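## Task

Find the box whose top shows the letter A and place only that box inside the tote near the door, fully within the tote's rim. Every other box stays on its desk, nothing new ends up on the floor, and the robot must finish upright and not tilted. It only counts if the box stays there without the robot holding it.

## Robot and tools

ROBOT. A Hello Robot Stretch 4, about 1.6 m tall, with a single arm. It has an omni-wheel base (rim within 0.23 m of the base origin), a lift sliding on a mast, an arm that telescopes forward, a wrist with yaw, pitch and roll, and a two-finger gripper. Cameras: head_camera (top of mast, looking forward and down; turn the base to aim it), head_left_camera and head_right_camera (fisheyes looking more steeply down, showing the base and arm), and wrist_camera (looks along the fingers, fingertips near the bottom of the image). Objects may occasionally get nudged by something external.

FRAMES. Base frame: origin on the floor under the base centre, x forward, y left, z up. hand_pose is in this frame; it is the point midway between the fingers, 0.015 m behind the tips, and may be slightly off. Odometry frame is the base frame at scene start; base_odometry counts wheel turns only, so slip appears as travel. Heading runs -3.142 to 3.142, left positive.

execute_actions. Argument "actions": a list holding one action or none (empty just returns state and images). Optional "cameras": list of camera names or "all"; omitted/null means all, [] means none. An action contains "base", "joints", or both, optionally "pace" and "contact_limits"; or "end_of_arm" by itself.
- base: exactly one key, each a relative offset from where the base last reported itself. translate_m: forward (+) or back, metres, -2 to 2. strafe_m: sideways, left +, metres, -2 to 2. rotate_rad: turn in place, counter-clockwise +, radians, -3.2 to 3.2.
- joints: absolute targets by name, one value each, a single dict for the one arm. lift_m 0 to 1.2 (tolerance 0.004); arm_m extension 0 to 0.55 (0.004); wrist_yaw_rad -1.134 to 4.276 (0 forward, + left, 3.14 folded back, above 3.4 the arm may block it); wrist_pitch_rad -1.117 to 4.259 (0 level, 1.57 pointing down); wrist_roll_rad -1.117 to 4.259 (0 fingers level, + clockwise seen from behind); gripper_m finger gap 0 to 0.08 m. Out-of-range joint targets are clipped to the limit and reported; any other bad value or unknown key rejects the entire call.
- pace: "slow", "default", "fast", "max". Base speeds 0.1/0.3/0.4/0.6 m/s and 1/2/3/4 rad/s; with the lift above 0.2 these are capped lower, down to 0.3 m/s and 1 rad/s at 1.2.
- contact_limits: {"arm_m": value} from 0 (lightest) to 0.75 (hardest), default 0.5; the arm stops when it pushes harder than that.
- end_of_arm: "enable_torque" revives wrist or gripper motors that shut off.
Motions in an action begin together. Anything left out may still be pushing toward an earlier target. An action lasts at most 15 s. To unfold the wrist at the start: lift_m 0.4 with wrist_yaw_rad 0 in one action.

Other tools: wait(seconds 0 to 10) returns state and images with nothing new commanded. zoom_image(camera, region [x0,y0,x1,y1] pixels, max 504x504) enlarges part of the latest full image. read_manual returns licence text only. finished_scene(scene 1 or 2) ends that scene irreversibly and reports success; the next scene's task comes in its result. If a call reports a stop, later motion calls in the same reply are skipped.

RESULTS. base_status and joint_status: "done"; "off_target" (stopped short, may still push); "contact_stop_at_<key>" (met something, that part goes slack; a slack lift may sink, slack wheels may roll); "limit_stop_at_<name>" e.g. tilt (leaning over 6 degrees, lift/arm/wheels slack until it eases) or own_body (self-collision, likely with wrist pitched up below -0.2 and rolled); "torque_fault" (wrist or gripper motor went limp; send enable_torque). on_its_own lists uncommanded effects; "held at" is the held target. lidar_m: 12 distances in 30-degree sectors, 1st ahead, counter-clockwise (4th left, 7th behind, 10th right); "-" is nothing seen or nearer than 0.25 m; table tops count; glass and thin legs may be missed. wrist_depth_mm: 7x7 grid of median depths, 100 to 2000 mm. turned_by_wheels vs turned_by_imu differing over about 0.1 rad means a bump or slip. base_tilt in degrees (forward/right +), with a fixed offset of up to 1.5. motor_effort: percent of maximum, peak in brackets; wheel positive turns the base right.

GRIPPING. Command a gap smaller than the box to squeeze; after a grip, "off_target" means something is held. If gripper effort stays more than about 50 from 0 the gripper faults and may drop the load. A level gripper carrying over about 2.7 kg faults the wrist.

AVOID. Driving or turning with over 1 kg held and arm_m above 0.2, especially fast; steady hard pushes or pulls, worse with a high gripper; pressing the gripper into things with base or arm moves; dropping, slamming or knocking boxes; leaving anything on the floor or hanging over the tote edge. Release the box so it rests in the tote by itself.

Each tool is called after ">>>" as name(argument=value, ...), one argument or row to a line, values as JSON.

## Session

>>> execute_actions(
  actions=[],
)

Scene clock: 0.00 s.
base_odometry: x=+0.000 y=+0.000 heading=+0.000 (m, m, rad; odometry frame)
turned_by_wheels: +0.000 (rad since the last result)
turned_by_imu: +0.000 (rad since the last result)
base_tilt: forward=-0.8 right=-0.2 (deg)
lidar_m: 1.48 2.11 1.02 0.78 0.76 0.83 0.82 0.79 0.86 0.93 0.91 0.98
base_status: not commanded
joint_positions: lift_m=+0.242 arm_m=-0.001 wrist_yaw_rad=+3.206 wrist_pitch_rad=+0.008 wrist_roll_rad=-0.009 gripper_m=+0.040
joint_status: not commanded
motor_effort: lift_m=+21 arm_m=-1 wrist_yaw_rad=-1 wrist_pitch_rad=-10 wrist_roll_rad=+2 gripper_m=-2 wheel_0=+0 wheel_1=+0 wheel_2=+1 (%)
hand_pose: x=-0.0479 y=+0.0736 z=+0.4182 quat_wxyz=(-0.032, -0.004, -0.005, +0.999) (m; base frame)
wrist_depth_mm: - - 141 1808 1537 1060 820 / - - 131 1808 1464 1042 820 / - 106 140 268 1336 1042 809 / 148 141 143 1808 1464 1042 798 / 204 1618 1756 1863 1430 1060 798 / 217 1576 1618 1499 1366 1042 809 / 219 1138 108 1098 136 119 778
pictures: head_camera, head_left_camera, head_right_camera, wrist_camera
Images, in order (width x height): head_camera 420x560, head_left_camera 420x672, head_right_camera 420x672, wrist_camera 616x392.

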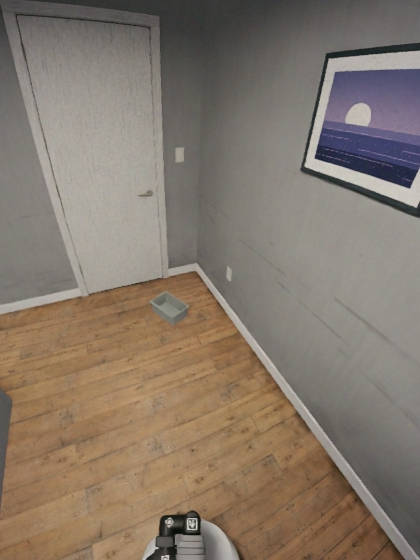

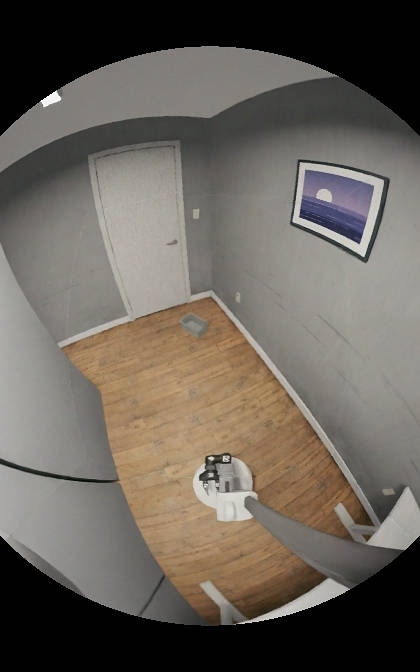

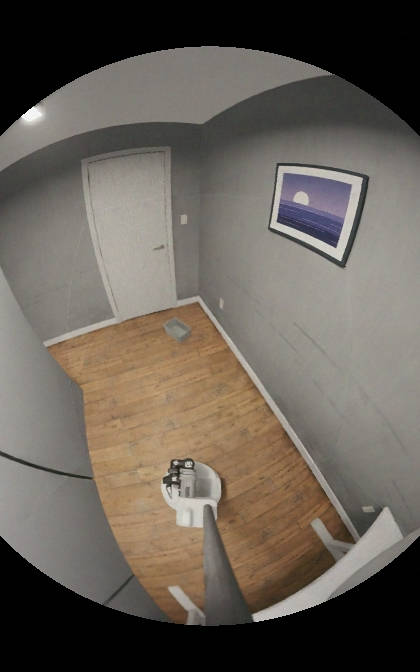

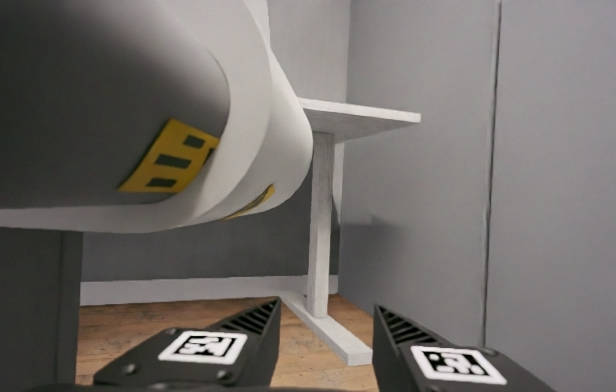

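>>> execute_actions(
  actions=[
    {"base":{"rotate_rad":-2.67},"joints":{"lift_m":0.95,"wrist_yaw_rad":0,"gripper_m":0.08},"pace":"fast"},
  ],
  cameras=["head_camera","wrist_camera"],
)

Scene clock: 5.97 s.
base_odometry: x=+0.000 y=+0.000 heading=-2.669 (m, m, rad; odometry frame)
turned_by_wheels: -2.669 (rad since the last result)
turned_by_imu: -2.662 (rad since the last result)
base_tilt: forward=-0.8 right=-0.2 (deg)
lidar_m: 0.80 0.83 0.96 0.92 0.97 1.39 2.09 1.08 0.79 0.76 0.80 0.83
base_status: done
joint_positions: lift_m=+0.950 arm_m=-0.001 wrist_yaw_rad=+0.000 wrist_pitch_rad=+0.008 wrist_roll_rad=-0.009 gripper_m=+0.080
joint_status: all done
motor_effort: lift_m=+26(28) arm_m=-1(1) wrist_yaw_rad=-2(10) wrist_pitch_rad=-9(12) wrist_roll_rad=+2(1) gripper_m=-2(2) wheel_0=+5(13) wheel_1=+3(16) wheel_2=+0(11) (%)
hand_pose: x=+0.3827 y=-0.0873 z=+1.1261 quat_wxyz=(+1.000, -0.005, +0.004, +0.000) (m; base frame)
wrist_depth_mm: 1366 1430 1430 1366 1397 1366 1255 / 1430 1430 1430 1397 1397 1366 1255 / 1430 1464 1430 1464 1366 1397 1205 / 1464 1464 1430 1397 1366 1366 1182 / 1397 1464 1464 1430 1430 1366 1182 / 1366 1430 1397 1366 1366 1397 1160 / 1078 - 149 1008 1042 118 1060
pictures: head_camera, wrist_camera
camera_calibration (this result's frames):
wrist_camera: T_world_to_cam=[[0.0347498, -0.998949, 0.0298989, -0.127327], [-0.0355779, -0.0311345, -0.998882, 1.18327], [0.998763, 0.0336472, -0.0366224, -0.179077], [0, 0, 0, 1]] pos_world=[0.225378, -0.0843276, 1.1792]
Images, in order (width x height): head_camera 420x560, wrist_camera 616x392.

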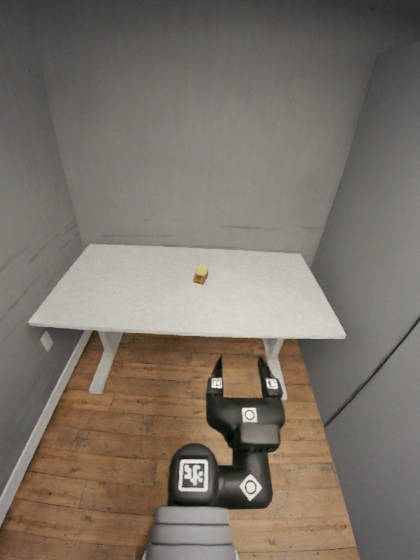

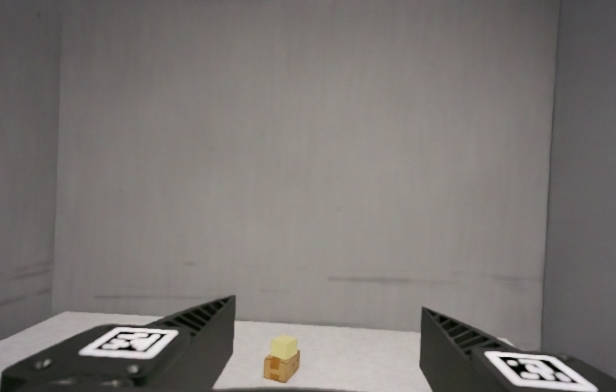

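>>> execute_actions(
  actions=[
    {"base":{"translate_m":0.58},"joints":{"lift_m":0.98,"wrist_pitch_rad":1.57,"wrist_yaw_rad":1.57,"wrist_roll_rad":1.57,"arm_m":0.33},"pace":"fast"},
  ],
  cameras=["head_camera","wrist_camera"],
)

Scene clock: 12.40 s.
base_odometry: x=-0.516 y=-0.264 heading=-2.669 (m, m, rad; odometry frame)
turned_by_wheels: +0.001 (rad since the last result)
turned_by_imu: -0.002 (rad since the last result)
base_tilt: forward=-0.7 right=-0.2 (deg)
lidar_m: 0.25 0.25 0.35 0.90 0.95 1.35 2.72 1.10 0.80 0.75 0.32 0.25
base_status: done
joint_positions: lift_m=+0.980 arm_m=+0.329 wrist_yaw_rad=+1.570 wrist_pitch_rad=+1.570 wrist_roll_rad=+1.570 gripper_m=+0.080
joint_status: all done
motor_effort: lift_m=+26(28) arm_m=+6(7) wrist_yaw_rad=+0(6) wrist_pitch_rad=-2(7) wrist_roll_rad=+4(8) gripper_m=-2(2) wheel_0=+6(11) wheel_1=+4(10) wheel_2=+0(11) (%)
hand_pose: x=+0.5873 y=+0.0001 z=+0.9452 quat_wxyz=(+0.707, +0.000, +0.707, +0.000) (m; base frame)
wrist_depth_mm: 392 387 384 375 370 366 362 / 389 384 382 379 370 364 362 / 392 384 379 373 373 366 364 / 394 387 384 325 370 368 362 / 392 389 382 327 370 368 364 / 392 389 373 377 370 368 362 / 392 - 149 379 373 119 366
pictures: head_camera, wrist_camera
camera_calibration (this result's frames):
wrist_camera: T_world_to_cam=[[0.0208302, -0.999167, -0.035095, 0.0279312], [-0.999378, -0.0218086, 0.0277293, 0.608204], [-0.0284716, 0.0344956, -0.998999, 1.11986], [0, 0, 0, 1]] pos_world=[0.639128, 0.00254179, 1.10286]
Images, in order (width x height): head_camera 420x560, wrist_camera 616x392.

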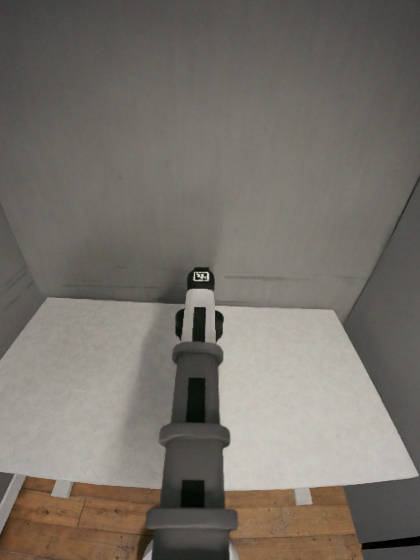

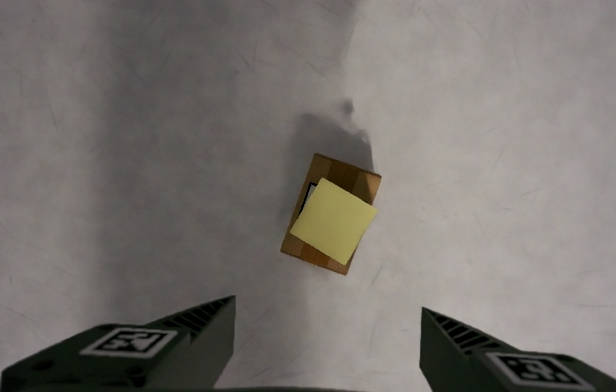

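>>> execute_actions(
  actions=[
    {"joints":{"lift_m":0.89,"wrist_roll_rad":2.0,"arm_m":0.355},"pace":"fast"},
  ],
  cameras=["wrist_camera"],
)

>>> execute_actions(
  actions=[
    {"joints":{"lift_m":0.84}},
  ],
  cameras=["wrist_camera"],
)

Scene clock: 17.57 s.
base_odometry: x=-0.516 y=-0.264 heading=-2.669 (m, m, rad; odometry frame)
turned_by_wheels: +0.000 (rad since the last result)
turned_by_imu: -0.002 (rad since the last result)
base_tilt: forward=-0.7 right=-0.1 (deg)
lidar_m: 0.25 0.25 0.33 0.90 0.96 1.35 2.73 1.12 0.81 0.76 0.31 0.25
base_status: not commanded
joint_positions: lift_m=+0.890 arm_m=+0.354 wrist_yaw_rad=+1.570 wrist_pitch_rad=+1.570 wrist_roll_rad=+2.000 gripper_m=+0.080
joint_status: all done
motor_effort: lift_m=+16(23) arm_m=+6(8) wrist_yaw_rad=+1(3) wrist_pitch_rad=-4(2) wrist_roll_rad=+3(10) gripper_m=-1(1) wheel_0=+5(5) wheel_1=+4(4) wheel_2=+0(0) (%)
hand_pose: x=+0.6122 y=+0.0001 z=+0.8560 quat_wxyz=(+0.691, +0.151, +0.691, -0.150) (m; base frame)
wrist_depth_mm: 297 291 290 285 283 279 274 / 296 293 289 285 281 278 277 / 296 293 290 286 283 279 277 / 298 294 290 238 282 281 277 / 297 294 290 198 283 281 278 / 298 293 290 199 283 279 277 / 300 - 149 287 285 119 274
pictures: wrist_camera
camera_calibration (this result's frames):
wrist_camera: T_world_to_cam=[[-0.39744, -0.91696, -0.0350109, 0.280291], [-0.917551, 0.396621, 0.0281514, 0.585112], [-0.0119277, 0.0433127, -0.99899, 1.02132], [0, 0, 0, 1]] pos_world=[0.660451, -0.019288, 1.01363]
Images, in order (width x height): wrist_camera 616x392.

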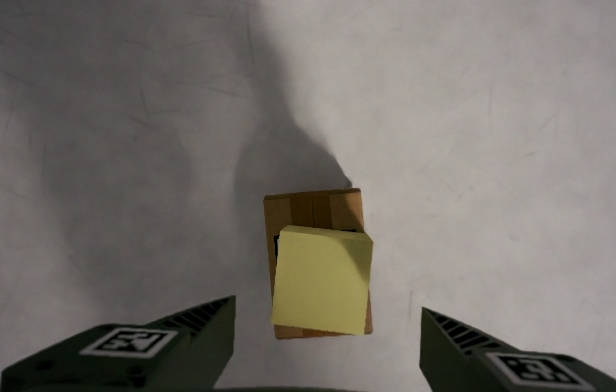

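Scene clock: 18.67 s.
base_odometry: x=-0.516 y=-0.264 heading=-2.669 (m, m, rad; odometry frame)
turned_by_wheels: +0.000 (rad since the last result)
turned_by_imu: +0.000 (rad since the last result)
base_tilt: forward=-0.8 right=-0.2 (deg)
lidar_m: 0.25 0.25 0.32 0.89 0.93 1.34 2.70 1.12 0.81 0.77 0.32 0.25
base_status: not commanded
joint_positions: lift_m=+0.840 arm_m=+0.354 wrist_yaw_rad=+1.570 wrist_pitch_rad=+1.570 wrist_roll_rad=+2.000 gripper_m=+0.080
joint_status: all done
motor_effort: lift_m=+16(15) arm_m=+6(6) wrist_yaw_rad=+0(0) wrist_pitch_rad=+0(3) wrist_roll_rad=+3(3) gripper_m=-1(1) wheel_0=+6(6) wheel_1=+4(4) wheel_2=+0(0) (%)
hand_pose: x=+0.6122 y=+0.0001 z=+0.8060 quat_wxyz=(+0.691, +0.151, +0.691, -0.150) (m; base frame)
wrist_depth_mm: 243 241 238 235 233 229 227 / 245 242 238 236 232 229 227 / 244 241 237 236 233 230 228 / 245 242 240 186 233 230 228 / 245 243 239 148 231 230 228 / 246 242 169 148 231 232 229 / 247 - 149 148 186 119 228
pictures: wrist_camera
camera_calibration (this result's frames):
wrist_camera: T_world_to_cam=[[-0.397441, -0.916959, -0.0350109, 0.278543], [-0.91755, 0.396623, 0.0281514, 0.586519], [-0.0119276, 0.0433128, -0.99899, 0.971404], [0, 0, 0, 1]] pos_world=[0.660452, -0.0192881, 0.963664]
Images, in order (width x height): wrist_camera 616x392.

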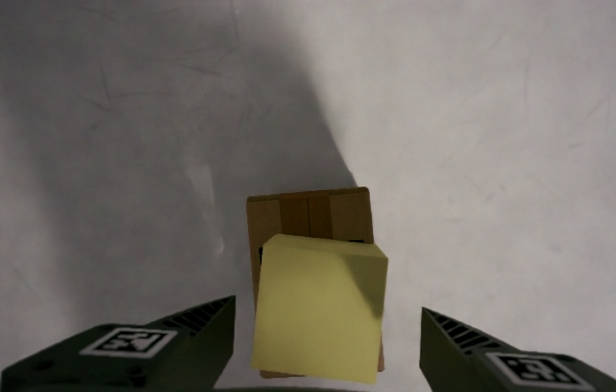

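>>> execute_actions(
  actions=[
    {"joints":{"lift_m":0.831,"arm_m":0.367,"gripper_m":0.06},"pace":"fast"},
  ],
  cameras=[],
)

>>> execute_actions(
  actions=[
    {"joints":{"gripper_m":0.03}},
  ],
  cameras=[],
)

>>> execute_actions(
  actions=[
    {"joints":{"lift_m":0.85,"arm_m":0.25,"wrist_roll_rad":1.57}},
  ],
  cameras=["wrist_camera"],
)

Scene clock: 23.13 s.
base_odometry: x=-0.516 y=-0.264 heading=-2.669 (m, m, rad; odometry frame)
turned_by_wheels: +0.000 (rad since the last result)
turned_by_imu: -0.002 (rad since the last result)
base_tilt: forward=-0.7 right=-0.2 (deg)
lidar_m: 0.25 0.25 0.34 0.89 0.96 1.36 2.73 1.10 0.80 0.77 0.30 0.25
base_status: not commanded
joint_positions: lift_m=+0.831 arm_m=+0.366 wrist_yaw_rad=+1.570 wrist_pitch_rad=+1.570 wrist_roll_rad=+2.000 gripper_m=+0.060
joint_status: all done
motor_effort: lift_m=+16(15) arm_m=+6(7) wrist_yaw_rad=+0(2) wrist_pitch_rad=-1(1) wrist_roll_rad=+2(3) gripper_m=-5(3) wheel_0=+5(6) wheel_1=+4(4) wheel_2=+0(0) (%)
hand_pose: x=+0.6242 y=+0.0001 z=+0.7969 quat_wxyz=(+0.691, +0.151, +0.691, -0.150) (m; base frame)
wrist_depth_mm: 233 231 229 226 222 221 218 / 235 232 229 226 224 221 218 / 235 233 229 227 224 221 219 / 235 232 230 227 224 221 220 / 236 233 230 176 223 221 219 / 236 234 230 139 143 222 220 / 236 - 127 139 137 108 219
pictures: none
No camera images: the call's "cameras" was empty. Leave "cameras" out to get every camera's image.

Scene clock: 24.00 s.
base_odometry: x=-0.516 y=-0.264 heading=-2.669 (m, m, rad; odometry frame)
turned_by_wheels: +0.000 (rad since the last result)
turned_by_imu: +0.000 (rad since the last result)
base_tilt: forward=-0.8 right=-0.2 (deg)
lidar_m: 0.25 0.25 0.34 0.89 0.96 1.35 2.70 1.10 0.81 0.78 0.31 0.25
base_status: not commanded
joint_positions: lift_m=+0.831 arm_m=+0.366 wrist_yaw_rad=+1.570 wrist_pitch_rad=+1.570 wrist_roll_rad=+2.000 gripper_m=+0.047
joint_status: gripper_m off_target (ended at +0.047, target +0.030)
on_its_own: gripper_m is held at +0.041, not at your +0.030, by its contact guard: the fingers met something
motor_effort: lift_m=+16(16) arm_m=+6(6) wrist_yaw_rad=+0(1) wrist_pitch_rad=-2(3) wrist_roll_rad=+3(3) gripper_m=-40(43) wheel_0=+5(6) wheel_1=+4(4) wheel_2=+0(0) (%)
hand_pose: x=+0.6242 y=+0.0001 z=+0.7969 quat_wxyz=(+0.691, +0.151, +0.691, -0.150) (m; base frame)
wrist_depth_mm: 236 232 229 226 224 221 218 / 236 231 229 226 224 221 219 / 235 232 229 227 223 221 220 / 236 233 230 226 224 221 220 / 236 233 229 176 224 221 220 / 236 234 230 139 138 223 220 / 238 234 115 139 137 110 220
pictures: none
No camera images: the call's "cameras" was empty. Leave "cameras" out to get every camera's image.

Scene clock: 25.37 s.
base_odometry: x=-0.516 y=-0.264 heading=-2.669 (m, m, rad; odometry frame)
turned_by_wheels: +0.000 (rad since the last result)
turned_by_imu: -0.001 (rad since the last result)
base_tilt: forward=-0.8 right=-0.2 (deg)
lidar_m: 0.25 0.25 0.31 0.89 0.96 1.35 2.70 1.10 0.81 0.78 0.31 0.25
base_status: not commanded
joint_positions: lift_m=+0.850 arm_m=+0.251 wrist_yaw_rad=+1.570 wrist_pitch_rad=+1.570 wrist_roll_rad=+1.570 gripper_m=+0.047
joint_status: all done
on_its_own: gripper_m is held at +0.041, not at your +0.030, by its contact guard: the fingers met something
motor_effort: lift_m=+27(28) arm_m=-6(6) wrist_yaw_rad=+0(0) wrist_pitch_rad=+0(1) wrist_roll_rad=+0(3) gripper_m=-40(40) wheel_0=+6(6) wheel_1=+4(4) wheel_2=+0(0) (%)
hand_pose: x=+0.5094 y=+0.0001 z=+0.8151 quat_wxyz=(+0.707, +0.001, +0.707, +0.000) (m; base frame)
wrist_depth_mm: 254 252 248 194 192 238 236 / 254 251 247 193 240 238 235 / 254 252 248 195 242 238 236 / 255 253 249 246 243 239 236 / 256 253 248 244 242 240 237 / 256 252 249 139 138 241 237 / 256 254 115 139 137 110 236
pictures: wrist_camera
camera_calibration (this result's frames):
wrist_camera: T_world_to_cam=[[0.0200723, -0.999184, -0.0350624, 0.0253546], [-0.999394, -0.0210496, 0.027731, 0.534021], [-0.0284464, 0.0344845, -0.999, 0.98769], [0, 0, 0, 1]] pos_world=[0.561285, 0.00251482, 0.972782]
Images, in order (width x height): wrist_camera 616x392.

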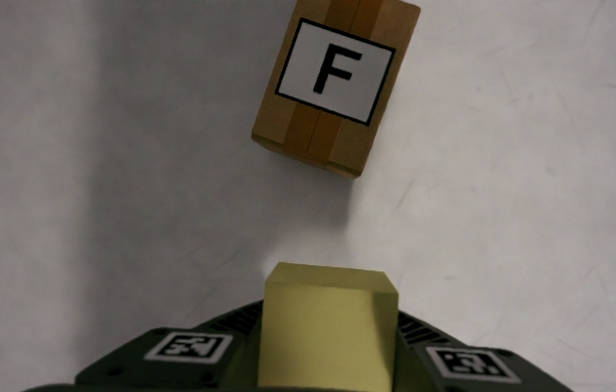

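>>> execute_actions(
  actions=[
    {"joints":{"lift_m":0.782}},
  ],
  cameras=[],
)

>>> execute_actions(
  actions=[
    {"joints":{"gripper_m":0.08}},
  ],
  cameras=[],
)

>>> execute_actions(
  actions=[
    {"base":{"translate_m":-1.95},"joints":{"lift_m":0.9,"arm_m":0},"pace":"max"},
  ],
  cameras=[],
)

>>> execute_actions(
  actions=[
    {"base":{"rotate_rad":-1.6},"joints":{"lift_m":0.4},"pace":"max"},
  ],
  cameras=["head_left_camera"],
)

Scene clock: 31.43 s.
base_odometry: x=-0.516 y=-0.264 heading=-2.669 (m, m, rad; odometry frame)
turned_by_wheels: +0.000 (rad since the last result)
turned_by_imu: -0.002 (rad since the last result)
base_tilt: forward=-0.7 right=-0.1 (deg)
lidar_m: 0.25 0.25 0.32 0.90 0.95 1.36 2.69 1.10 0.81 0.76 0.34 0.25
base_status: not commanded
joint_positions: lift_m=+0.782 arm_m=+0.251 wrist_yaw_rad=+1.570 wrist_pitch_rad=+1.570 wrist_roll_rad=+1.570 gripper_m=+0.047
joint_status: all done
on_its_own: gripper_m is held at +0.041, not at your +0.030, by its contact guard: the fingers met something
motor_effort: lift_m=+16(25) arm_m=-6(6) wrist_yaw_rad=-1(1) wrist_pitch_rad=-2(3) wrist_roll_rad=+0(0) gripper_m=-40(41) wheel_0=+6(6) wheel_1=+4(4) wheel_2=+0(0) (%)
hand_pose: x=+0.5094 y=+0.0001 z=+0.7480 quat_wxyz=(+0.707, +0.001, +0.707, +0.000) (m; base frame)
wrist_depth_mm: 185 182 180 127 125 173 171 / 184 182 129 127 126 173 171 / 185 182 181 130 175 173 171 / 185 183 181 178 176 173 172 / 185 183 180 178 175 174 172 / 186 183 180 139 138 174 172 / 186 183 115 139 137 110 172
pictures: none
No camera images: the call's "cameras" was empty. Leave "cameras" out to get every camera's image.

Scene clock: 32.47 s.
base_odometry: x=-0.516 y=-0.264 heading=-2.669 (m, m, rad; odometry frame)
turned_by_wheels: +0.000 (rad since the last result)
turned_by_imu: +0.000 (rad since the last result)
base_tilt: forward=-0.7 right=-0.2 (deg)
lidar_m: 0.25 0.25 0.34 0.88 0.96 1.35 2.70 1.06 0.82 0.77 0.33 0.25
base_status: not commanded
joint_positions: lift_m=+0.782 arm_m=+0.251 wrist_yaw_rad=+1.570 wrist_pitch_rad=+1.570 wrist_roll_rad=+1.570 gripper_m=+0.080
joint_status: all done
motor_effort: lift_m=+16(16) arm_m=-6(6) wrist_yaw_rad=+1(1) wrist_pitch_rad=-1(3) wrist_roll_rad=+0(0) gripper_m=-1(39) wheel_0=+6(6) wheel_1=+4(4) wheel_2=+0(0) (%)
hand_pose: x=+0.5094 y=+0.0001 z=+0.7480 quat_wxyz=(+0.707, +0.001, +0.707, +0.000) (m; base frame)
wrist_depth_mm: 185 182 181 127 125 173 171 / 185 183 130 128 126 174 172 / 186 183 180 130 175 173 172 / 185 183 180 178 176 173 172 / 185 182 180 178 176 174 172 / 186 182 180 140 148 174 172 / 186 - 142 140 145 118 172
pictures: none
No camera images: the call's "cameras" was empty. Leave "cameras" out to get every camera's image.

Scene clock: 38.53 s.
base_odometry: x=+1.220 y=+0.623 heading=-2.669 (m, m, rad; odometry frame)
turned_by_wheels: -0.001 (rad since the last result)
turned_by_imu: -0.004 (rad since the last result)
base_tilt: forward=-0.7 right=-0.2 (deg)
lidar_m: 2.17 1.32 1.00 0.44 0.52 0.77 0.75 0.78 1.12 0.75 0.77 1.09
base_status: done
joint_positions: lift_m=+0.900 arm_m=+0.001 wrist_yaw_rad=+1.570 wrist_pitch_rad=+1.570 wrist_roll_rad=+1.570 gripper_m=+0.080
joint_status: all done
motor_effort: lift_m=+24(28) arm_m=-6(8) wrist_yaw_rad=+2(0) wrist_pitch_rad=-2(2) wrist_roll_rad=+0(0) gripper_m=-1(1) wheel_0=-5(11) wheel_1=-4(14) wheel_2=-1(13) (%)
hand_pose: x=+0.2594 y=+0.0001 z=+0.8653 quat_wxyz=(+0.707, +0.001, +0.707, +0.000) (m; base frame)
wrist_depth_mm: 1060 1042 1060 1042 1008 991 991 / 1078 1060 1042 1025 1025 1008 976 / 1060 1060 1042 1025 991 1008 991 / 1060 1078 1060 1042 1025 991 991 / 1060 1060 1042 891 991 991 991 / 1060 1060 809 820 809 1008 991 / 1078 - 149 809 798 119 991
pictures: none
No camera images: the call's "cameras" was empty. Leave "cameras" out to get every camera's image.

Scene clock: 40.67 s.
base_odometry: x=+1.220 y=+0.623 heading=+2.015 (m, m, rad; odometry frame)
turned_by_wheels: -1.599 (rad since the last result)
turned_by_imu: -1.594 (rad since the last result)
base_tilt: forward=-0.8 right=-0.1 (deg)
lidar_m: 0.76 0.77 1.04 2.21 1.39 1.04 0.52 0.42 0.77 0.72 0.76 1.09
base_status: done
joint_positions: lift_m=+0.400 arm_m=+0.001 wrist_yaw_rad=+1.570 wrist_pitch_rad=+1.570 wrist_roll_rad=+1.570 gripper_m=+0.080
joint_status: all done
motor_effort: lift_m=+18(21) arm_m=-6(6) wrist_yaw_rad=-1(1) wrist_pitch_rad=-3(4) wrist_roll_rad=+1(0) gripper_m=-1(1) wheel_0=+7(14) wheel_1=+5(11) wheel_2=+2(7) (%)
hand_pose: x=+0.2594 y=+0.0001 z=+0.3658 quat_wxyz=(+0.707, +0.000, +0.707, +0.000) (m; base frame)
wrist_depth_mm: 544 535 530 521 508 504 500 / 539 535 521 530 512 508 500 / 539 535 525 517 512 504 504 / 544 539 530 525 512 508 504 / 549 535 525 521 512 508 500 / 544 535 407 399 469 508 500 / 544 - 149 310 303 119 500
pictures: head_left_camera
Images, in order (width x height): head_left_camera 420x672.

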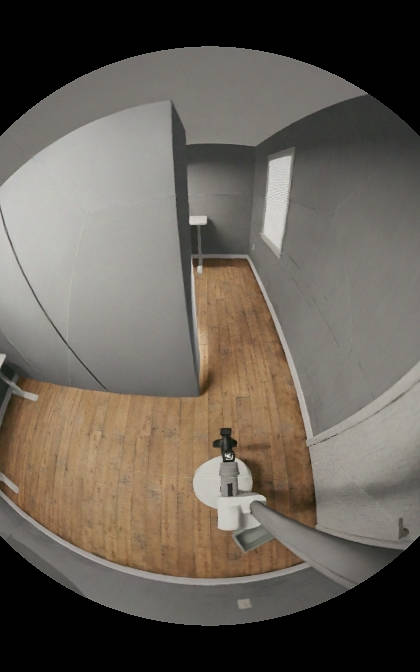

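>>> execute_actions(
  actions=[
    {"base":{"rotate_rad":-0.2},"pace":"max"},
  ],
  cameras=[],
)

>>> execute_actions(
  actions=[
    {"base":{"translate_m":1.7},"pace":"max"},
  ],
  cameras=[],
)

>>> execute_actions(
  actions=[
    {"base":{"rotate_rad":1.0},"pace":"max"},
  ],
  cameras=["head_left_camera","head_camera"],
)

Scene clock: 44.43 s.
base_odometry: x=+1.220 y=+0.623 heading=+1.816 (m, m, rad; odometry frame)
turned_by_wheels: -0.199 (rad since the last result)
turned_by_imu: -0.200 (rad since the last result)
base_tilt: forward=-0.7 right=-0.1 (deg)
lidar_m: 1.72 0.77 0.89 1.69 1.81 1.11 0.93 0.46 0.81 0.73 0.74 0.92
base_status: done
joint_positions: lift_m=+0.400 arm_m=+0.001 wrist_yaw_rad=+1.570 wrist_pitch_rad=+1.570 wrist_roll_rad=+1.570 gripper_m=+0.080
joint_status: not commanded
motor_effort: lift_m=+18(18) arm_m=-6(6) wrist_yaw_rad=+2(1) wrist_pitch_rad=-6(3) wrist_roll_rad=+0(0) gripper_m=-1(1) wheel_0=+6(12) wheel_1=+4(11) wheel_2=+0(8) (%)
hand_pose: x=+0.2594 y=+0.0001 z=+0.3658 quat_wxyz=(+0.707, +0.000, +0.707, +0.000) (m; base frame)
wrist_depth_mm: 535 530 525 521 517 508 504 / 539 530 525 521 512 508 500 / 539 535 535 521 508 512 508 / 539 535 525 530 517 508 504 / 544 539 530 521 517 512 500 / 544 539 407 382 466 508 504 / 549 - 149 314 303 119 500
pictures: none
No camera images: the call's "cameras" was empty. Leave "cameras" out to get every camera's image.

Scene clock: 49.07 s.
base_odometry: x=+0.807 y=+2.271 heading=+1.817 (m, m, rad; odometry frame)
turned_by_wheels: +0.001 (rad since the last result)
turned_by_imu: +0.000 (rad since the last result)
base_tilt: forward=-0.8 right=-0.2 (deg)
lidar_m: 0.88 1.41 1.58 2.53 0.80 0.66 2.63 0.79 0.47 0.39 0.41 0.51
base_status: done
joint_positions: lift_m=+0.400 arm_m=+0.001 wrist_yaw_rad=+1.570 wrist_pitch_rad=+1.570 wrist_roll_rad=+1.570 gripper_m=+0.080
joint_status: not commanded
motor_effort: lift_m=+18(18) arm_m=-6(6) wrist_yaw_rad=+0(1) wrist_pitch_rad=-1(3) wrist_roll_rad=+1(1) gripper_m=-1(1) wheel_0=+6(16) wheel_1=+5(7) wheel_2=+2(15) (%)
hand_pose: x=+0.2594 y=+0.0001 z=+0.3658 quat_wxyz=(+0.707, +0.000, +0.707, +0.000) (m; base frame)
wrist_depth_mm: 544 530 521 517 512 508 504 / 535 539 525 517 521 504 500 / 539 535 525 530 508 504 500 / 544 535 530 521 512 512 504 / 539 535 530 525 508 508 508 / 554 535 410 389 469 508 504 / 544 - 150 310 303 119 504
pictures: none
No camera images: the call's "cameras" was empty. Leave "cameras" out to get every camera's image.

Scene clock: 50.43 s.
base_odometry: x=+0.807 y=+2.272 heading=+2.816 (m, m, rad; odometry frame)
turned_by_wheels: +0.999 (rad since the last result)
turned_by_imu: +0.995 (rad since the last result)
base_tilt: forward=-0.7 right=-0.1 (deg)
lidar_m: 1.55 2.51 0.91 0.68 2.64 0.85 0.48 0.40 0.40 0.48 0.77 1.40
base_status: done
joint_positions: lift_m=+0.400 arm_m=+0.001 wrist_yaw_rad=+1.570 wrist_pitch_rad=+1.570 wrist_roll_rad=+1.570 gripper_m=+0.080
joint_status: not commanded
motor_effort: lift_m=+18(18) arm_m=-6(6) wrist_yaw_rad=+0(1) wrist_pitch_rad=-4(5) wrist_roll_rad=+0(0) gripper_m=+0(2) wheel_0=-5(12) wheel_1=-4(12) wheel_2=-1(11) (%)
hand_pose: x=+0.2594 y=+0.0001 z=+0.3658 quat_wxyz=(+0.707, +0.000, +0.707, +0.000) (m; base frame)
wrist_depth_mm: 544 535 525 517 512 508 500 / 539 535 521 521 508 508 500 / 539 539 525 530 512 508 504 / 539 530 530 521 517 508 504 / 539 530 530 521 508 508 508 / 544 535 407 384 469 508 504 / 544 - 149 310 304 119 500
pictures: head_camera, head_left_camera
Images, in order (width x height): head_camera 420x560, head_left_camera 420x672.

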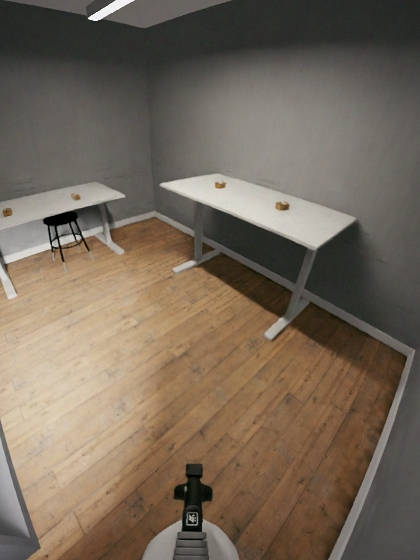

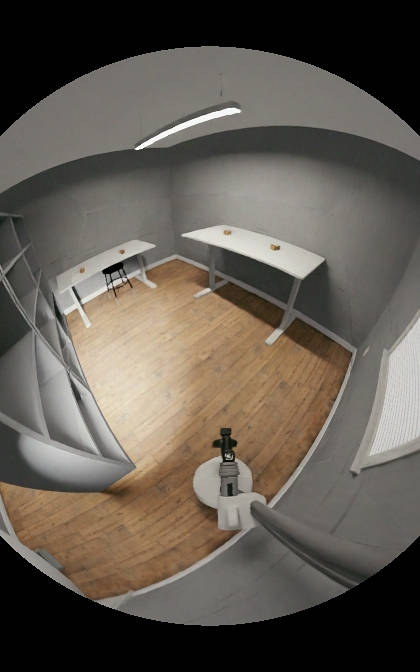

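>>> execute_actions(
  actions=[
    {"base":{"translate_m":1.1},"pace":"max"},
  ],
  cameras=["head_left_camera","head_camera"],
)

>>> zoom_image(
  camera="head_camera",
  region=[200,200,420,340],
)

>>> zoom_image(
  camera="head_left_camera",
  region=[20,240,140,350],
)

Scene clock: 56.97 s.
base_odometry: x=-0.236 y=+2.623 heading=+2.817 (m, m, rad; odometry frame)
turned_by_wheels: +0.001 (rad since the last result)
turned_by_imu: -0.001 (rad since the last result)
base_tilt: forward=-0.8 right=-0.2 (deg)
lidar_m: 0.65 1.18 1.73 1.40 1.20 1.21 1.39 1.17 1.16 0.66 0.54 0.53
base_status: done
joint_positions: lift_m=+0.400 arm_m=+0.001 wrist_yaw_rad=+1.570 wrist_pitch_rad=+1.570 wrist_roll_rad=+1.570 gripper_m=+0.080
joint_status: not commanded
motor_effort: lift_m=+18(18) arm_m=-6(6) wrist_yaw_rad=+0(2) wrist_pitch_rad=-2(3) wrist_roll_rad=+0(0) gripper_m=-1(1) wheel_0=+6(13) wheel_1=+5(12) wheel_2=+1(15) (%)
hand_pose: x=+0.2593 y=+0.0001 z=+0.3658 quat_wxyz=(+0.707, +0.000, +0.707, +0.000) (m; base frame)
wrist_depth_mm: 535 535 530 521 512 508 500 / 544 539 525 525 512 508 504 / 544 539 535 530 508 508 500 / 549 539 525 525 512 508 496 / 544 535 535 521 508 512 504 / 544 535 410 387 469 504 500 / 544 - 149 312 303 119 508
pictures: head_camera, head_left_camera
Images, in order (width x height): head_camera 420x560, head_left_camera 420x672.

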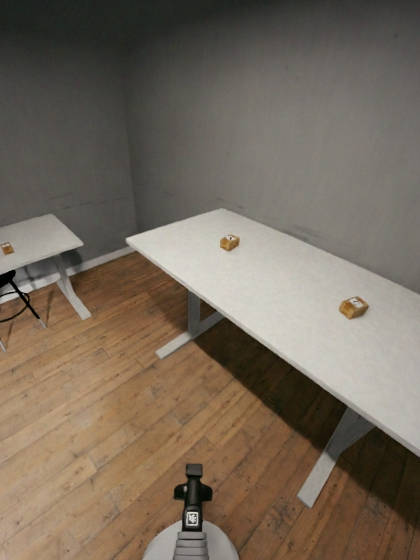

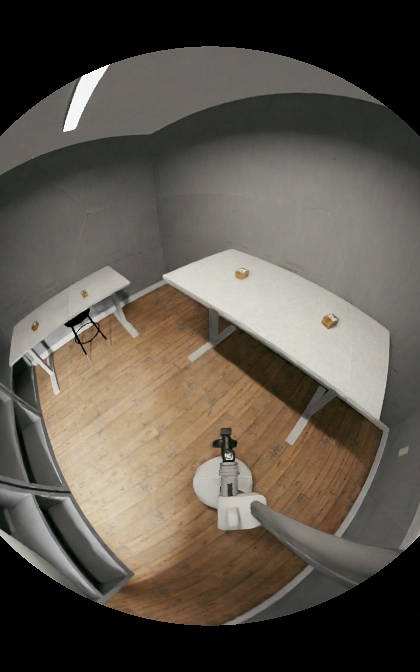

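Region (200, 200, 420, 340) of head_camera's 420x560 image, scaled by 2.291, with more detail than that image has; it fills the top 321 rows of this view, and the rest is white.

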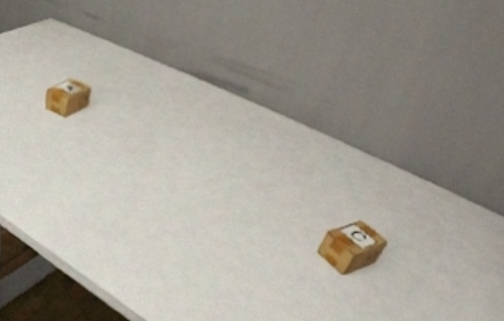

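Region (20, 240, 140, 350) of head_left_camera's 420x672 image, scaled by 4.200, with more detail than that image has; it fills the top 462 rows of this view, and the rest is white.

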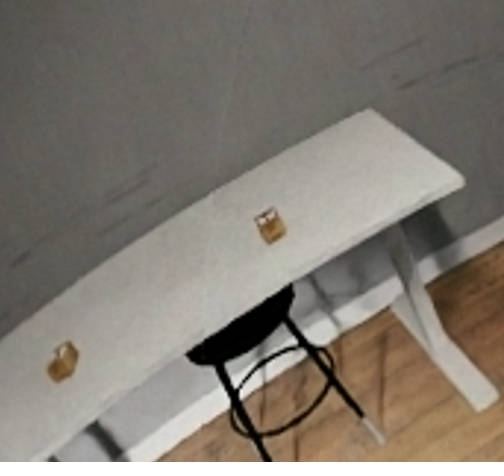

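>>> zoom_image(
  camera="head_camera",
  region=[210,225,250,255],
)

>>> zoom_image(
  camera="head_camera",
  region=[0,235,30,260],
)

Region (210, 225, 250, 255) of head_camera's 420x560 image, scaled by 12.600, with more detail than that image has; it fills the top 378 rows of this view, and the rest is white.

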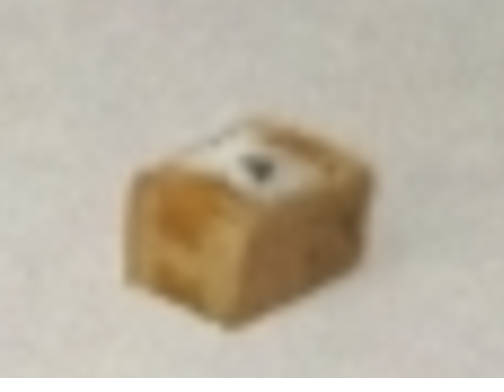

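Region (0, 235, 30, 260) of head_camera's 420x560 image, scaled by 16.800, with more detail than that image has.

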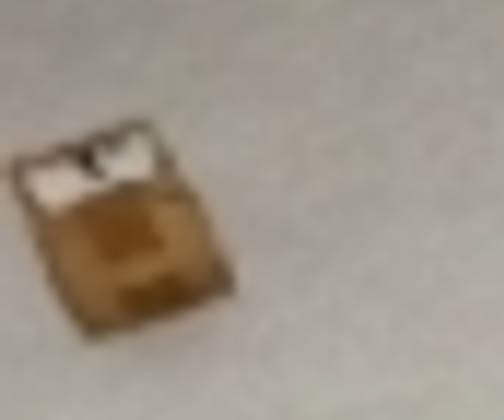

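>>> execute_actions(
  actions=[
    {"base":{"rotate_rad":-0.12},"joints":{"lift_m":1.14,"wrist_roll_rad":2.1},"pace":"max"},
  ],
  cameras=[],
)

>>> execute_actions(
  actions=[
    {"base":{"translate_m":0.5},"joints":{"arm_m":0.45},"pace":"max"},
  ],
  cameras=["wrist_camera","head_left_camera"],
)

Scene clock: 65.90 s.
base_odometry: x=-0.236 y=+2.623 heading=+2.698 (m, m, rad; odometry frame)
turned_by_wheels: -0.119 (rad since the last result)
turned_by_imu: -0.121 (rad since the last result)
base_tilt: forward=-0.7 right=-0.1 (deg)
lidar_m: 0.62 0.98 1.72 1.53 1.23 1.21 1.51 1.16 1.15 1.34 0.52 0.52
base_status: done
joint_positions: lift_m=+1.140 arm_m=+0.001 wrist_yaw_rad=+1.570 wrist_pitch_rad=+1.570 wrist_roll_rad=+2.100 gripper_m=+0.080
joint_status: all done
motor_effort: lift_m=+25(29) arm_m=-6(6) wrist_yaw_rad=+1(0) wrist_pitch_rad=-2(3) wrist_roll_rad=+3(6) gripper_m=-1(1) wheel_0=+4(13) wheel_1=+2(13) wheel_2=+2(6) (%)
hand_pose: x=+0.2593 y=+0.0001 z=+1.1052 quat_wxyz=(+0.682, +0.185, +0.683, -0.185) (m; base frame)
wrist_depth_mm: 1336 1281 1281 1281 1281 1255 1229 / 1336 1281 1281 1281 1255 1229 1229 / 1308 1308 1281 1281 1281 1255 1229 / 1366 1336 1336 1281 1281 1281 1205 / 1336 1281 1281 1281 1060 1281 1229 / 1308 1308 1281 1060 1042 1229 1255 / 1336 - 149 1281 1060 119 1229
pictures: none
No camera images: the call's "cameras" was empty. Leave "cameras" out to get every camera's image.

Scene clock: 68.97 s.
base_odometry: x=-0.687 y=+2.837 heading=+2.698 (m, m, rad; odometry frame)
turned_by_wheels: +0.001 (rad since the last result)
turned_by_imu: -0.001 (rad since the last result)
base_tilt: forward=-0.7 right=-0.2 (deg)
lidar_m: 0.25 0.29 1.42 1.57 1.61 1.60 1.91 1.49 0.46 0.25 0.25 0.25
base_status: done
joint_positions: lift_m=+1.140 arm_m=+0.449 wrist_yaw_rad=+1.570 wrist_pitch_rad=+1.570 wrist_roll_rad=+2.100 gripper_m=+0.080
joint_status: all done
motor_effort: lift_m=+25(25) arm_m=+6(8) wrist_yaw_rad=+0(1) wrist_pitch_rad=-3(3) wrist_roll_rad=+2(3) gripper_m=-1(1) wheel_0=+6(11) wheel_1=+5(7) wheel_2=-2(12) (%)
hand_pose: x=+0.7073 y=+0.0001 z=+1.1052 quat_wxyz=(+0.682, +0.185, +0.683, -0.185) (m; base frame)
wrist_depth_mm: 314 312 306 303 301 294 293 / 315 312 309 304 301 297 294 / 319 310 309 303 303 298 294 / 317 314 310 306 301 296 293 / 319 315 309 255 301 300 296 / 319 314 307 256 303 298 296 / 319 - 149 307 304 119 296
pictures: head_left_camera, wrist_camera
camera_calibration (this result's frames):
wrist_camera: T_world_to_cam=[[-0.486996, -0.872713, -0.0347484, 0.389786], [-0.873371, 0.486244, 0.0281208, 0.634083], [-0.00764512, 0.044043, -0.999, 1.26843], [0, 0, 0, 1]] pos_world=[0.753311, -0.0240134, 1.26288]
Images, in order (width x height): head_left_camera 420x672, wrist_camera 616x392.

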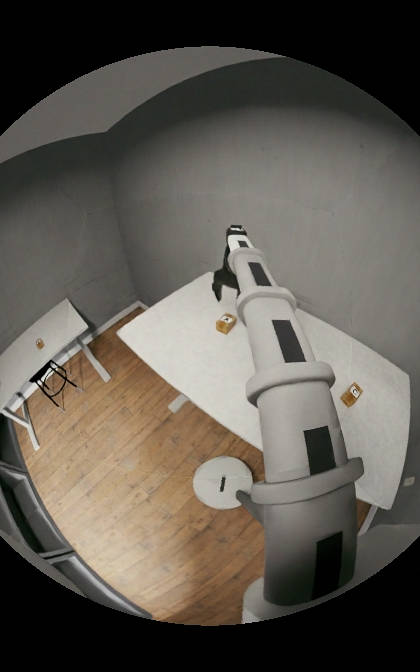

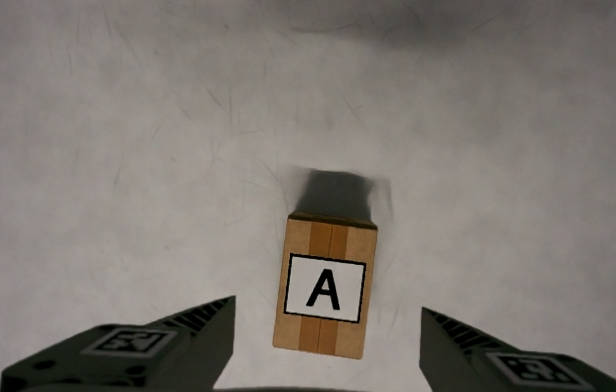

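>>> execute_actions(
  actions=[
    {"joints":{"lift_m":1.015,"wrist_roll_rad":2.17,"wrist_yaw_rad":1.6}},
  ],
  cameras=["wrist_camera"],
)

>>> execute_actions(
  actions=[
    {"joints":{"gripper_m":0.04}},
  ],
  cameras=[],
)

>>> execute_actions(
  actions=[
    {"joints":{"lift_m":1.05,"arm_m":0.2}},
  ],
  cameras=["wrist_camera"],
)

Scene clock: 73.87 s.
base_odometry: x=-0.687 y=+2.837 heading=+2.698 (m, m, rad; odometry frame)
turned_by_wheels: +0.000 (rad since the last result)
turned_by_imu: -0.002 (rad since the last result)
base_tilt: forward=-0.8 right=-0.2 (deg)
lidar_m: 0.25 0.31 1.41 1.57 1.63 1.58 1.89 1.50 0.49 0.25 0.25 0.25
base_status: not commanded
joint_positions: lift_m=+1.015 arm_m=+0.449 wrist_yaw_rad=+1.600 wrist_pitch_rad=+1.570 wrist_roll_rad=+2.170 gripper_m=+0.080
joint_status: all done
motor_effort: lift_m=+16(23) arm_m=+6(6) wrist_yaw_rad=+2(7) wrist_pitch_rad=-3(5) wrist_roll_rad=+3(3) gripper_m=-1(1) wheel_0=+6(6) wheel_1=+5(5) wheel_2=-2(2) (%)
hand_pose: x=+0.7072 y=+0.0027 z=+0.9810 quat_wxyz=(+0.679, +0.199, +0.679, -0.199) (m; base frame)
wrist_depth_mm: 186 184 182 180 177 175 174 / 187 183 182 180 178 175 174 / 187 185 181 180 178 176 174 / 187 185 183 180 178 176 175 / 187 186 182 131 132 176 175 / 187 185 155 131 129 176 175 / 188 - 132 130 129 119 175
pictures: wrist_camera
camera_calibration (this result's frames):
wrist_camera: T_world_to_cam=[[-0.521749, -0.852391, -0.0347486, 0.412243], [-0.853078, 0.521021, 0.0281841, 0.621771], [-0.00591914, 0.0443483, -0.998999, 1.143], [0, 0, 0, 1]] pos_world=[0.752272, -0.0232541, 1.13865]
Images, in order (width x height): wrist_camera 616x392.

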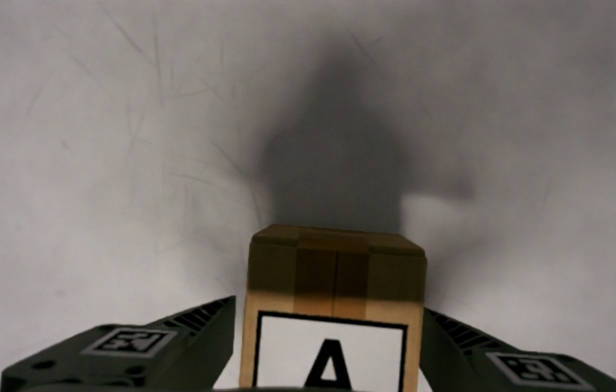

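Scene clock: 74.87 s.
base_odometry: x=-0.687 y=+2.837 heading=+2.698 (m, m, rad; odometry frame)
turned_by_wheels: +0.000 (rad since the last result)
turned_by_imu: +0.000 (rad since the last result)
base_tilt: forward=-0.6 right=-0.2 (deg)
lidar_m: 0.25 0.31 1.42 1.55 1.62 1.59 1.89 1.49 0.49 0.25 0.25 0.25
base_status: not commanded
joint_positions: lift_m=+1.015 arm_m=+0.449 wrist_yaw_rad=+1.600 wrist_pitch_rad=+1.570 wrist_roll_rad=+2.170 gripper_m=+0.059
joint_status: gripper_m off_target (ended at +0.059, target +0.040)
on_its_own: gripper_m is held at +0.054, not at your +0.040, by its contact guard: the fingers met something
motor_effort: lift_m=+16(16) arm_m=+6(6) wrist_yaw_rad=+2(1) wrist_pitch_rad=-4(7) wrist_roll_rad=+3(3) gripper_m=-40(42) wheel_0=+6(6) wheel_1=+5(5) wheel_2=-2(2) (%)
hand_pose: x=+0.7072 y=+0.0027 z=+0.9810 quat_wxyz=(+0.678, +0.199, +0.679, -0.199) (m; base frame)
wrist_depth_mm: 187 184 182 179 178 175 174 / 186 184 181 180 177 176 174 / 187 184 182 181 178 176 174 / 187 185 183 181 178 176 175 / 187 185 183 131 132 177 175 / 187 186 142 130 129 177 175 / 189 - 127 130 129 109 175
pictures: none
No camera images: the call's "cameras" was empty. Leave "cameras" out to get every camera's image.

Scene clock: 76.73 s.
base_odometry: x=-0.687 y=+2.837 heading=+2.698 (m, m, rad; odometry frame)
turned_by_wheels: +0.000 (rad since the last result)
turned_by_imu: -0.001 (rad since the last result)
base_tilt: forward=-0.7 right=-0.3 (deg)
lidar_m: 0.25 0.31 1.40 1.56 1.59 1.59 1.88 1.47 0.49 0.25 0.25 0.25
base_status: not commanded
joint_positions: lift_m=+1.050 arm_m=+0.201 wrist_yaw_rad=+1.600 wrist_pitch_rad=+1.570 wrist_roll_rad=+2.170 gripper_m=+0.059
joint_status: all done
on_its_own: gripper_m is held at +0.054, not at your +0.040, by its contact guard: the fingers met something
motor_effort: lift_m=+27(29) arm_m=-6(7) wrist_yaw_rad=+2(4) wrist_pitch_rad=-3(1) wrist_roll_rad=+3(3) gripper_m=-40(40) wheel_0=+6(6) wheel_1=+5(5) wheel_2=-2(2) (%)
hand_pose: x=+0.4594 y=+0.0027 z=+1.0151 quat_wxyz=(+0.678, +0.199, +0.679, -0.199) (m; base frame)
wrist_depth_mm: 222 219 217 215 212 210 208 / 222 220 218 214 211 209 208 / 222 220 217 215 213 210 207 / 223 220 218 215 213 211 208 / 224 221 219 131 132 210 208 / 224 220 142 131 129 211 208 / 224 - 127 131 129 109 208
pictures: wrist_camera
camera_calibration (this result's frames):
wrist_camera: T_world_to_cam=[[-0.521787, -0.852369, -0.0347347, 0.28412], [-0.853056, 0.521059, 0.0281751, 0.409385], [-0.00591678, 0.044332, -0.998999, 1.1756], [0, 0, 0, 1]] pos_world=[0.504434, -0.0232555, 1.17275]
Images, in order (width x height): wrist_camera 616x392.

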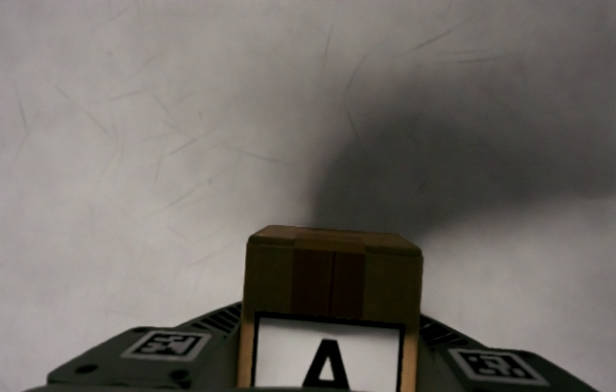

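>>> execute_actions(
  actions=[
    {"base":{"translate_m":-1.65},"joints":{"arm_m":0},"pace":"max"},
  ],
  cameras=[],
)

>>> execute_actions(
  actions=[
    {"base":{"rotate_rad":2.43},"joints":{"lift_m":0.4,"wrist_roll_rad":1.6},"pace":"fast"},
  ],
  cameras=["head_camera"],
)

>>> execute_actions(
  actions=[
    {"base":{"translate_m":1.45},"joints":{"arm_m":0.3},"pace":"max"},
  ],
  cameras=["wrist_camera","head_camera"],
)

Scene clock: 86.43 s.
base_odometry: x=+0.803 y=+2.128 heading=+2.697 (m, m, rad; odometry frame)
turned_by_wheels: -0.001 (rad since the last result)
turned_by_imu: -0.005 (rad since the last result)
base_tilt: forward=-0.8 right=-0.2 (deg)
lidar_m: 1.60 2.49 0.82 0.53 0.77 1.27 0.61 0.46 0.44 0.52 0.75 1.49
base_status: done
joint_positions: lift_m=+1.050 arm_m=+0.001 wrist_yaw_rad=+1.600 wrist_pitch_rad=+1.570 wrist_roll_rad=+2.170 gripper_m=+0.059
joint_status: all done
on_its_own: gripper_m is held at +0.054, not at your +0.040, by its contact guard: the fingers met something
motor_effort: lift_m=+26(27) arm_m=-6(8) wrist_yaw_rad=+0(0) wrist_pitch_rad=-3(2) wrist_roll_rad=+3(2) gripper_m=-40(39) wheel_0=-7(11) wheel_1=-6(9) wheel_2=+1(12) (%)
hand_pose: x=+0.2594 y=+0.0027 z=+1.0151 quat_wxyz=(+0.679, +0.199, +0.679, -0.199) (m; base frame)
wrist_depth_mm: 1205 1205 1182 1205 1182 1160 1138 / 1205 1182 1205 1182 1160 1160 1138 / 1255 1205 1205 1205 1182 1138 1138 / 1229 1229 1182 1160 1138 1182 1078 / 1229 1229 1205 131 132 1182 1060 / 1229 1229 142 131 130 1160 1078 / 1138 - 126 131 129 109 946
pictures: none
No camera images: the call's "cameras" was empty. Leave "cameras" out to get every camera's image.

Scene clock: 89.40 s.
base_odometry: x=+0.803 y=+2.128 heading=-1.157 (m, m, rad; odometry frame)
turned_by_wheels: +2.429 (rad since the last result)
turned_by_imu: +2.419 (rad since the last result)
base_tilt: forward=-0.8 right=-0.1 (deg)
lidar_m: 1.85 0.71 0.51 0.48 0.48 0.65 1.78 1.51 2.05 1.36 0.53 0.64
base_status: done
joint_positions: lift_m=+0.400 arm_m=+0.001 wrist_yaw_rad=+1.600 wrist_pitch_rad=+1.570 wrist_roll_rad=+1.600 gripper_m=+0.059
joint_status: all done
on_its_own: gripper_m is held at +0.054, not at your +0.040, by its contact guard: the fingers met something
motor_effort: lift_m=+17(26) arm_m=-6(6) wrist_yaw_rad=+0(1) wrist_pitch_rad=-3(3) wrist_roll_rad=+0(6) gripper_m=-40(39) wheel_0=-6(13) wheel_1=-5(10) wheel_2=-3(9) (%)
hand_pose: x=+0.2594 y=+0.0027 z=+0.3659 quat_wxyz=(+0.707, +0.000, +0.707, +0.000) (m; base frame)
wrist_depth_mm: 539 530 525 517 512 504 500 / 544 530 530 521 521 508 500 / 539 535 530 521 512 508 504 / 539 535 530 521 517 504 504 / 539 539 530 131 132 512 500 / 544 544 142 130 129 512 496 / 549 - 127 131 129 109 500
pictures: head_camera
Images, in order (width x height): head_camera 420x560.

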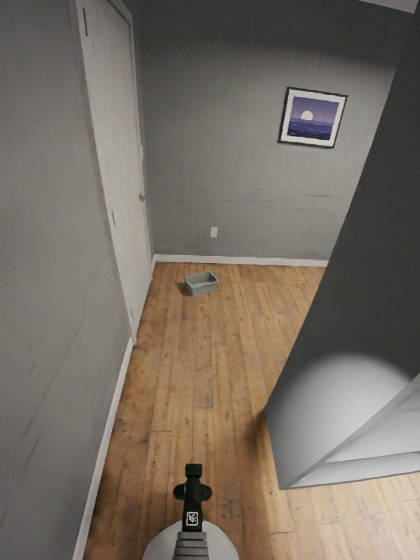

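Scene clock: 93.57 s.
base_odometry: x=+1.387 y=+0.801 heading=-1.156 (m, m, rad; odometry frame)
turned_by_wheels: +0.001 (rad since the last result)
turned_by_imu: +0.000 (rad since the last result)
base_tilt: forward=-0.7 right=-0.2 (deg)
lidar_m: 0.43 0.69 0.50 0.47 0.50 0.71 1.92 0.79 0.93 2.39 1.49 0.54
base_status: done
joint_positions: lift_m=+0.400 arm_m=+0.299 wrist_yaw_rad=+1.600 wrist_pitch_rad=+1.570 wrist_roll_rad=+1.600 gripper_m=+0.059
joint_status: all done
on_its_own: gripper_m is held at +0.054, not at your +0.040, by its contact guard: the fingers met something
motor_effort: lift_m=+17(17) arm_m=+6(6) wrist_yaw_rad=+1(0) wrist_pitch_rad=-1(0) wrist_roll_rad=+0(0) gripper_m=-39(40) wheel_0=+5(14) wheel_1=+4(11) wheel_2=-1(14) (%)
hand_pose: x=+0.5573 y=+0.0027 z=+0.3659 quat_wxyz=(+0.707, +0.000, +0.707, +0.000) (m; base frame)
wrist_depth_mm: 539 525 525 517 504 504 500 / 535 530 521 512 504 504 500 / 539 530 521 512 477 508 496 / 544 539 521 512 512 500 496 / 539 535 439 131 132 439 504 / 535 535 142 131 129 504 500 / 544 - 126 131 129 109 504
pictures: head_camera, wrist_camera
camera_calibration (this result's frames):
wrist_camera: T_world_to_cam=[[0.0200803, -0.99919, -0.0348737, 0.0111484], [-0.999393, -0.0210532, 0.0277587, 0.59432], [-0.0284704, 0.0342952, -0.999006, 0.540218], [0, 0, 0, 1]] pos_world=[0.609116, 0.00512488, 0.523572]
Images, in order (width x height): head_camera 420x560, wrist_camera 616x392.

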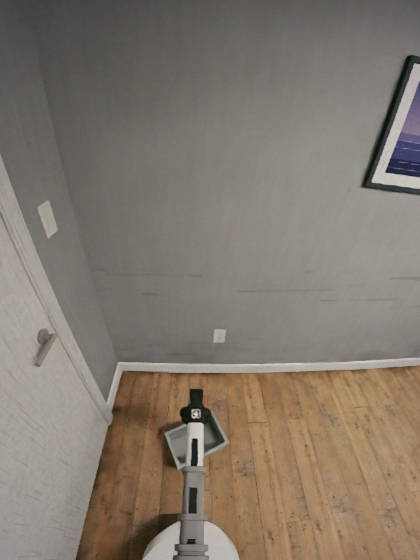

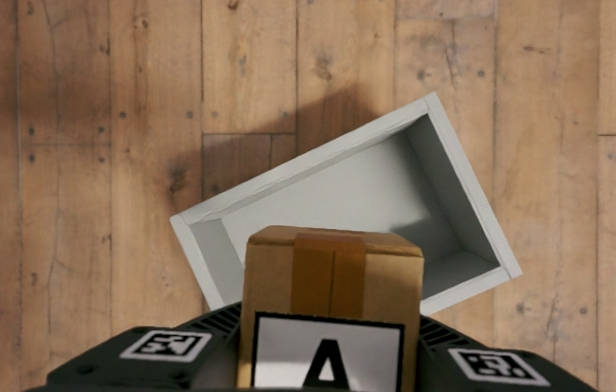

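>>> execute_actions(
  actions=[
    {"joints":{"lift_m":0.08,"wrist_roll_rad":1.12,"arm_m":0.305},"pace":"fast"},
  ],
  cameras=["wrist_camera"],
)

Scene clock: 98.20 s.
base_odometry: x=+1.387 y=+0.801 heading=-1.156 (m, m, rad; odometry frame)
turned_by_wheels: +0.000 (rad since the last result)
turned_by_imu: -0.002 (rad since the last result)
base_tilt: forward=-0.7 right=-0.2 (deg)
lidar_m: 0.39 0.71 0.51 0.49 0.50 0.72 1.92 0.78 0.95 2.40 1.49 0.52
base_status: not commanded
joint_positions: lift_m=+0.080 arm_m=+0.304 wrist_yaw_rad=+1.600 wrist_pitch_rad=+1.570 wrist_roll_rad=+1.120 gripper_m=+0.059
joint_status: all done
on_its_own: gripper_m is held at +0.054, not at your +0.040, by its contact guard: the fingers met something
motor_effort: lift_m=+17(17) arm_m=+6(7) wrist_yaw_rad=+1(1) wrist_pitch_rad=-3(2) wrist_roll_rad=+0(0) gripper_m=-40(40) wheel_0=+5(5) wheel_1=+3(3) wheel_2=-1(0) (%)
hand_pose: x=+0.5622 y=+0.0027 z=+0.0459 quat_wxyz=(+0.687, -0.168, +0.687, +0.168) (m; base frame)
wrist_depth_mm: - - - - - - - / - - - - - - - / 154 180 166 154 144 139 159 / 168 198 195 193 190 187 186 / 170 198 195 131 132 189 186 / 172 198 141 130 129 188 186 / 167 - 127 131 129 109 186
pictures: wrist_camera
camera_calibration (this result's frames):
wrist_camera: T_world_to_cam=[[0.479221, -0.877005, -0.0347879, -0.258571], [-0.876749, -0.480168, 0.0273943, 0.540453], [-0.0407289, 0.0173723, -0.999019, 0.227634], [0, 0, 0, 1]] pos_world=[0.607026, 0.0287853, 0.20361]
Images, in order (width x height): wrist_camera 616x392.

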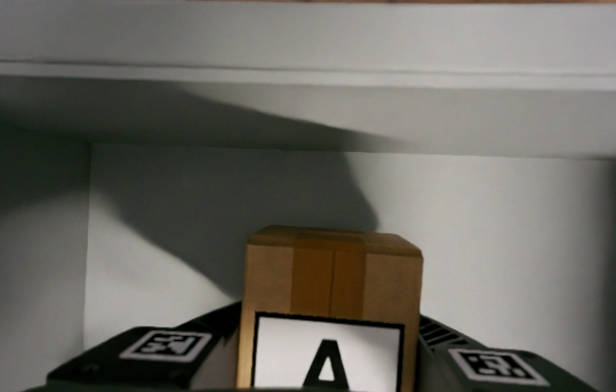

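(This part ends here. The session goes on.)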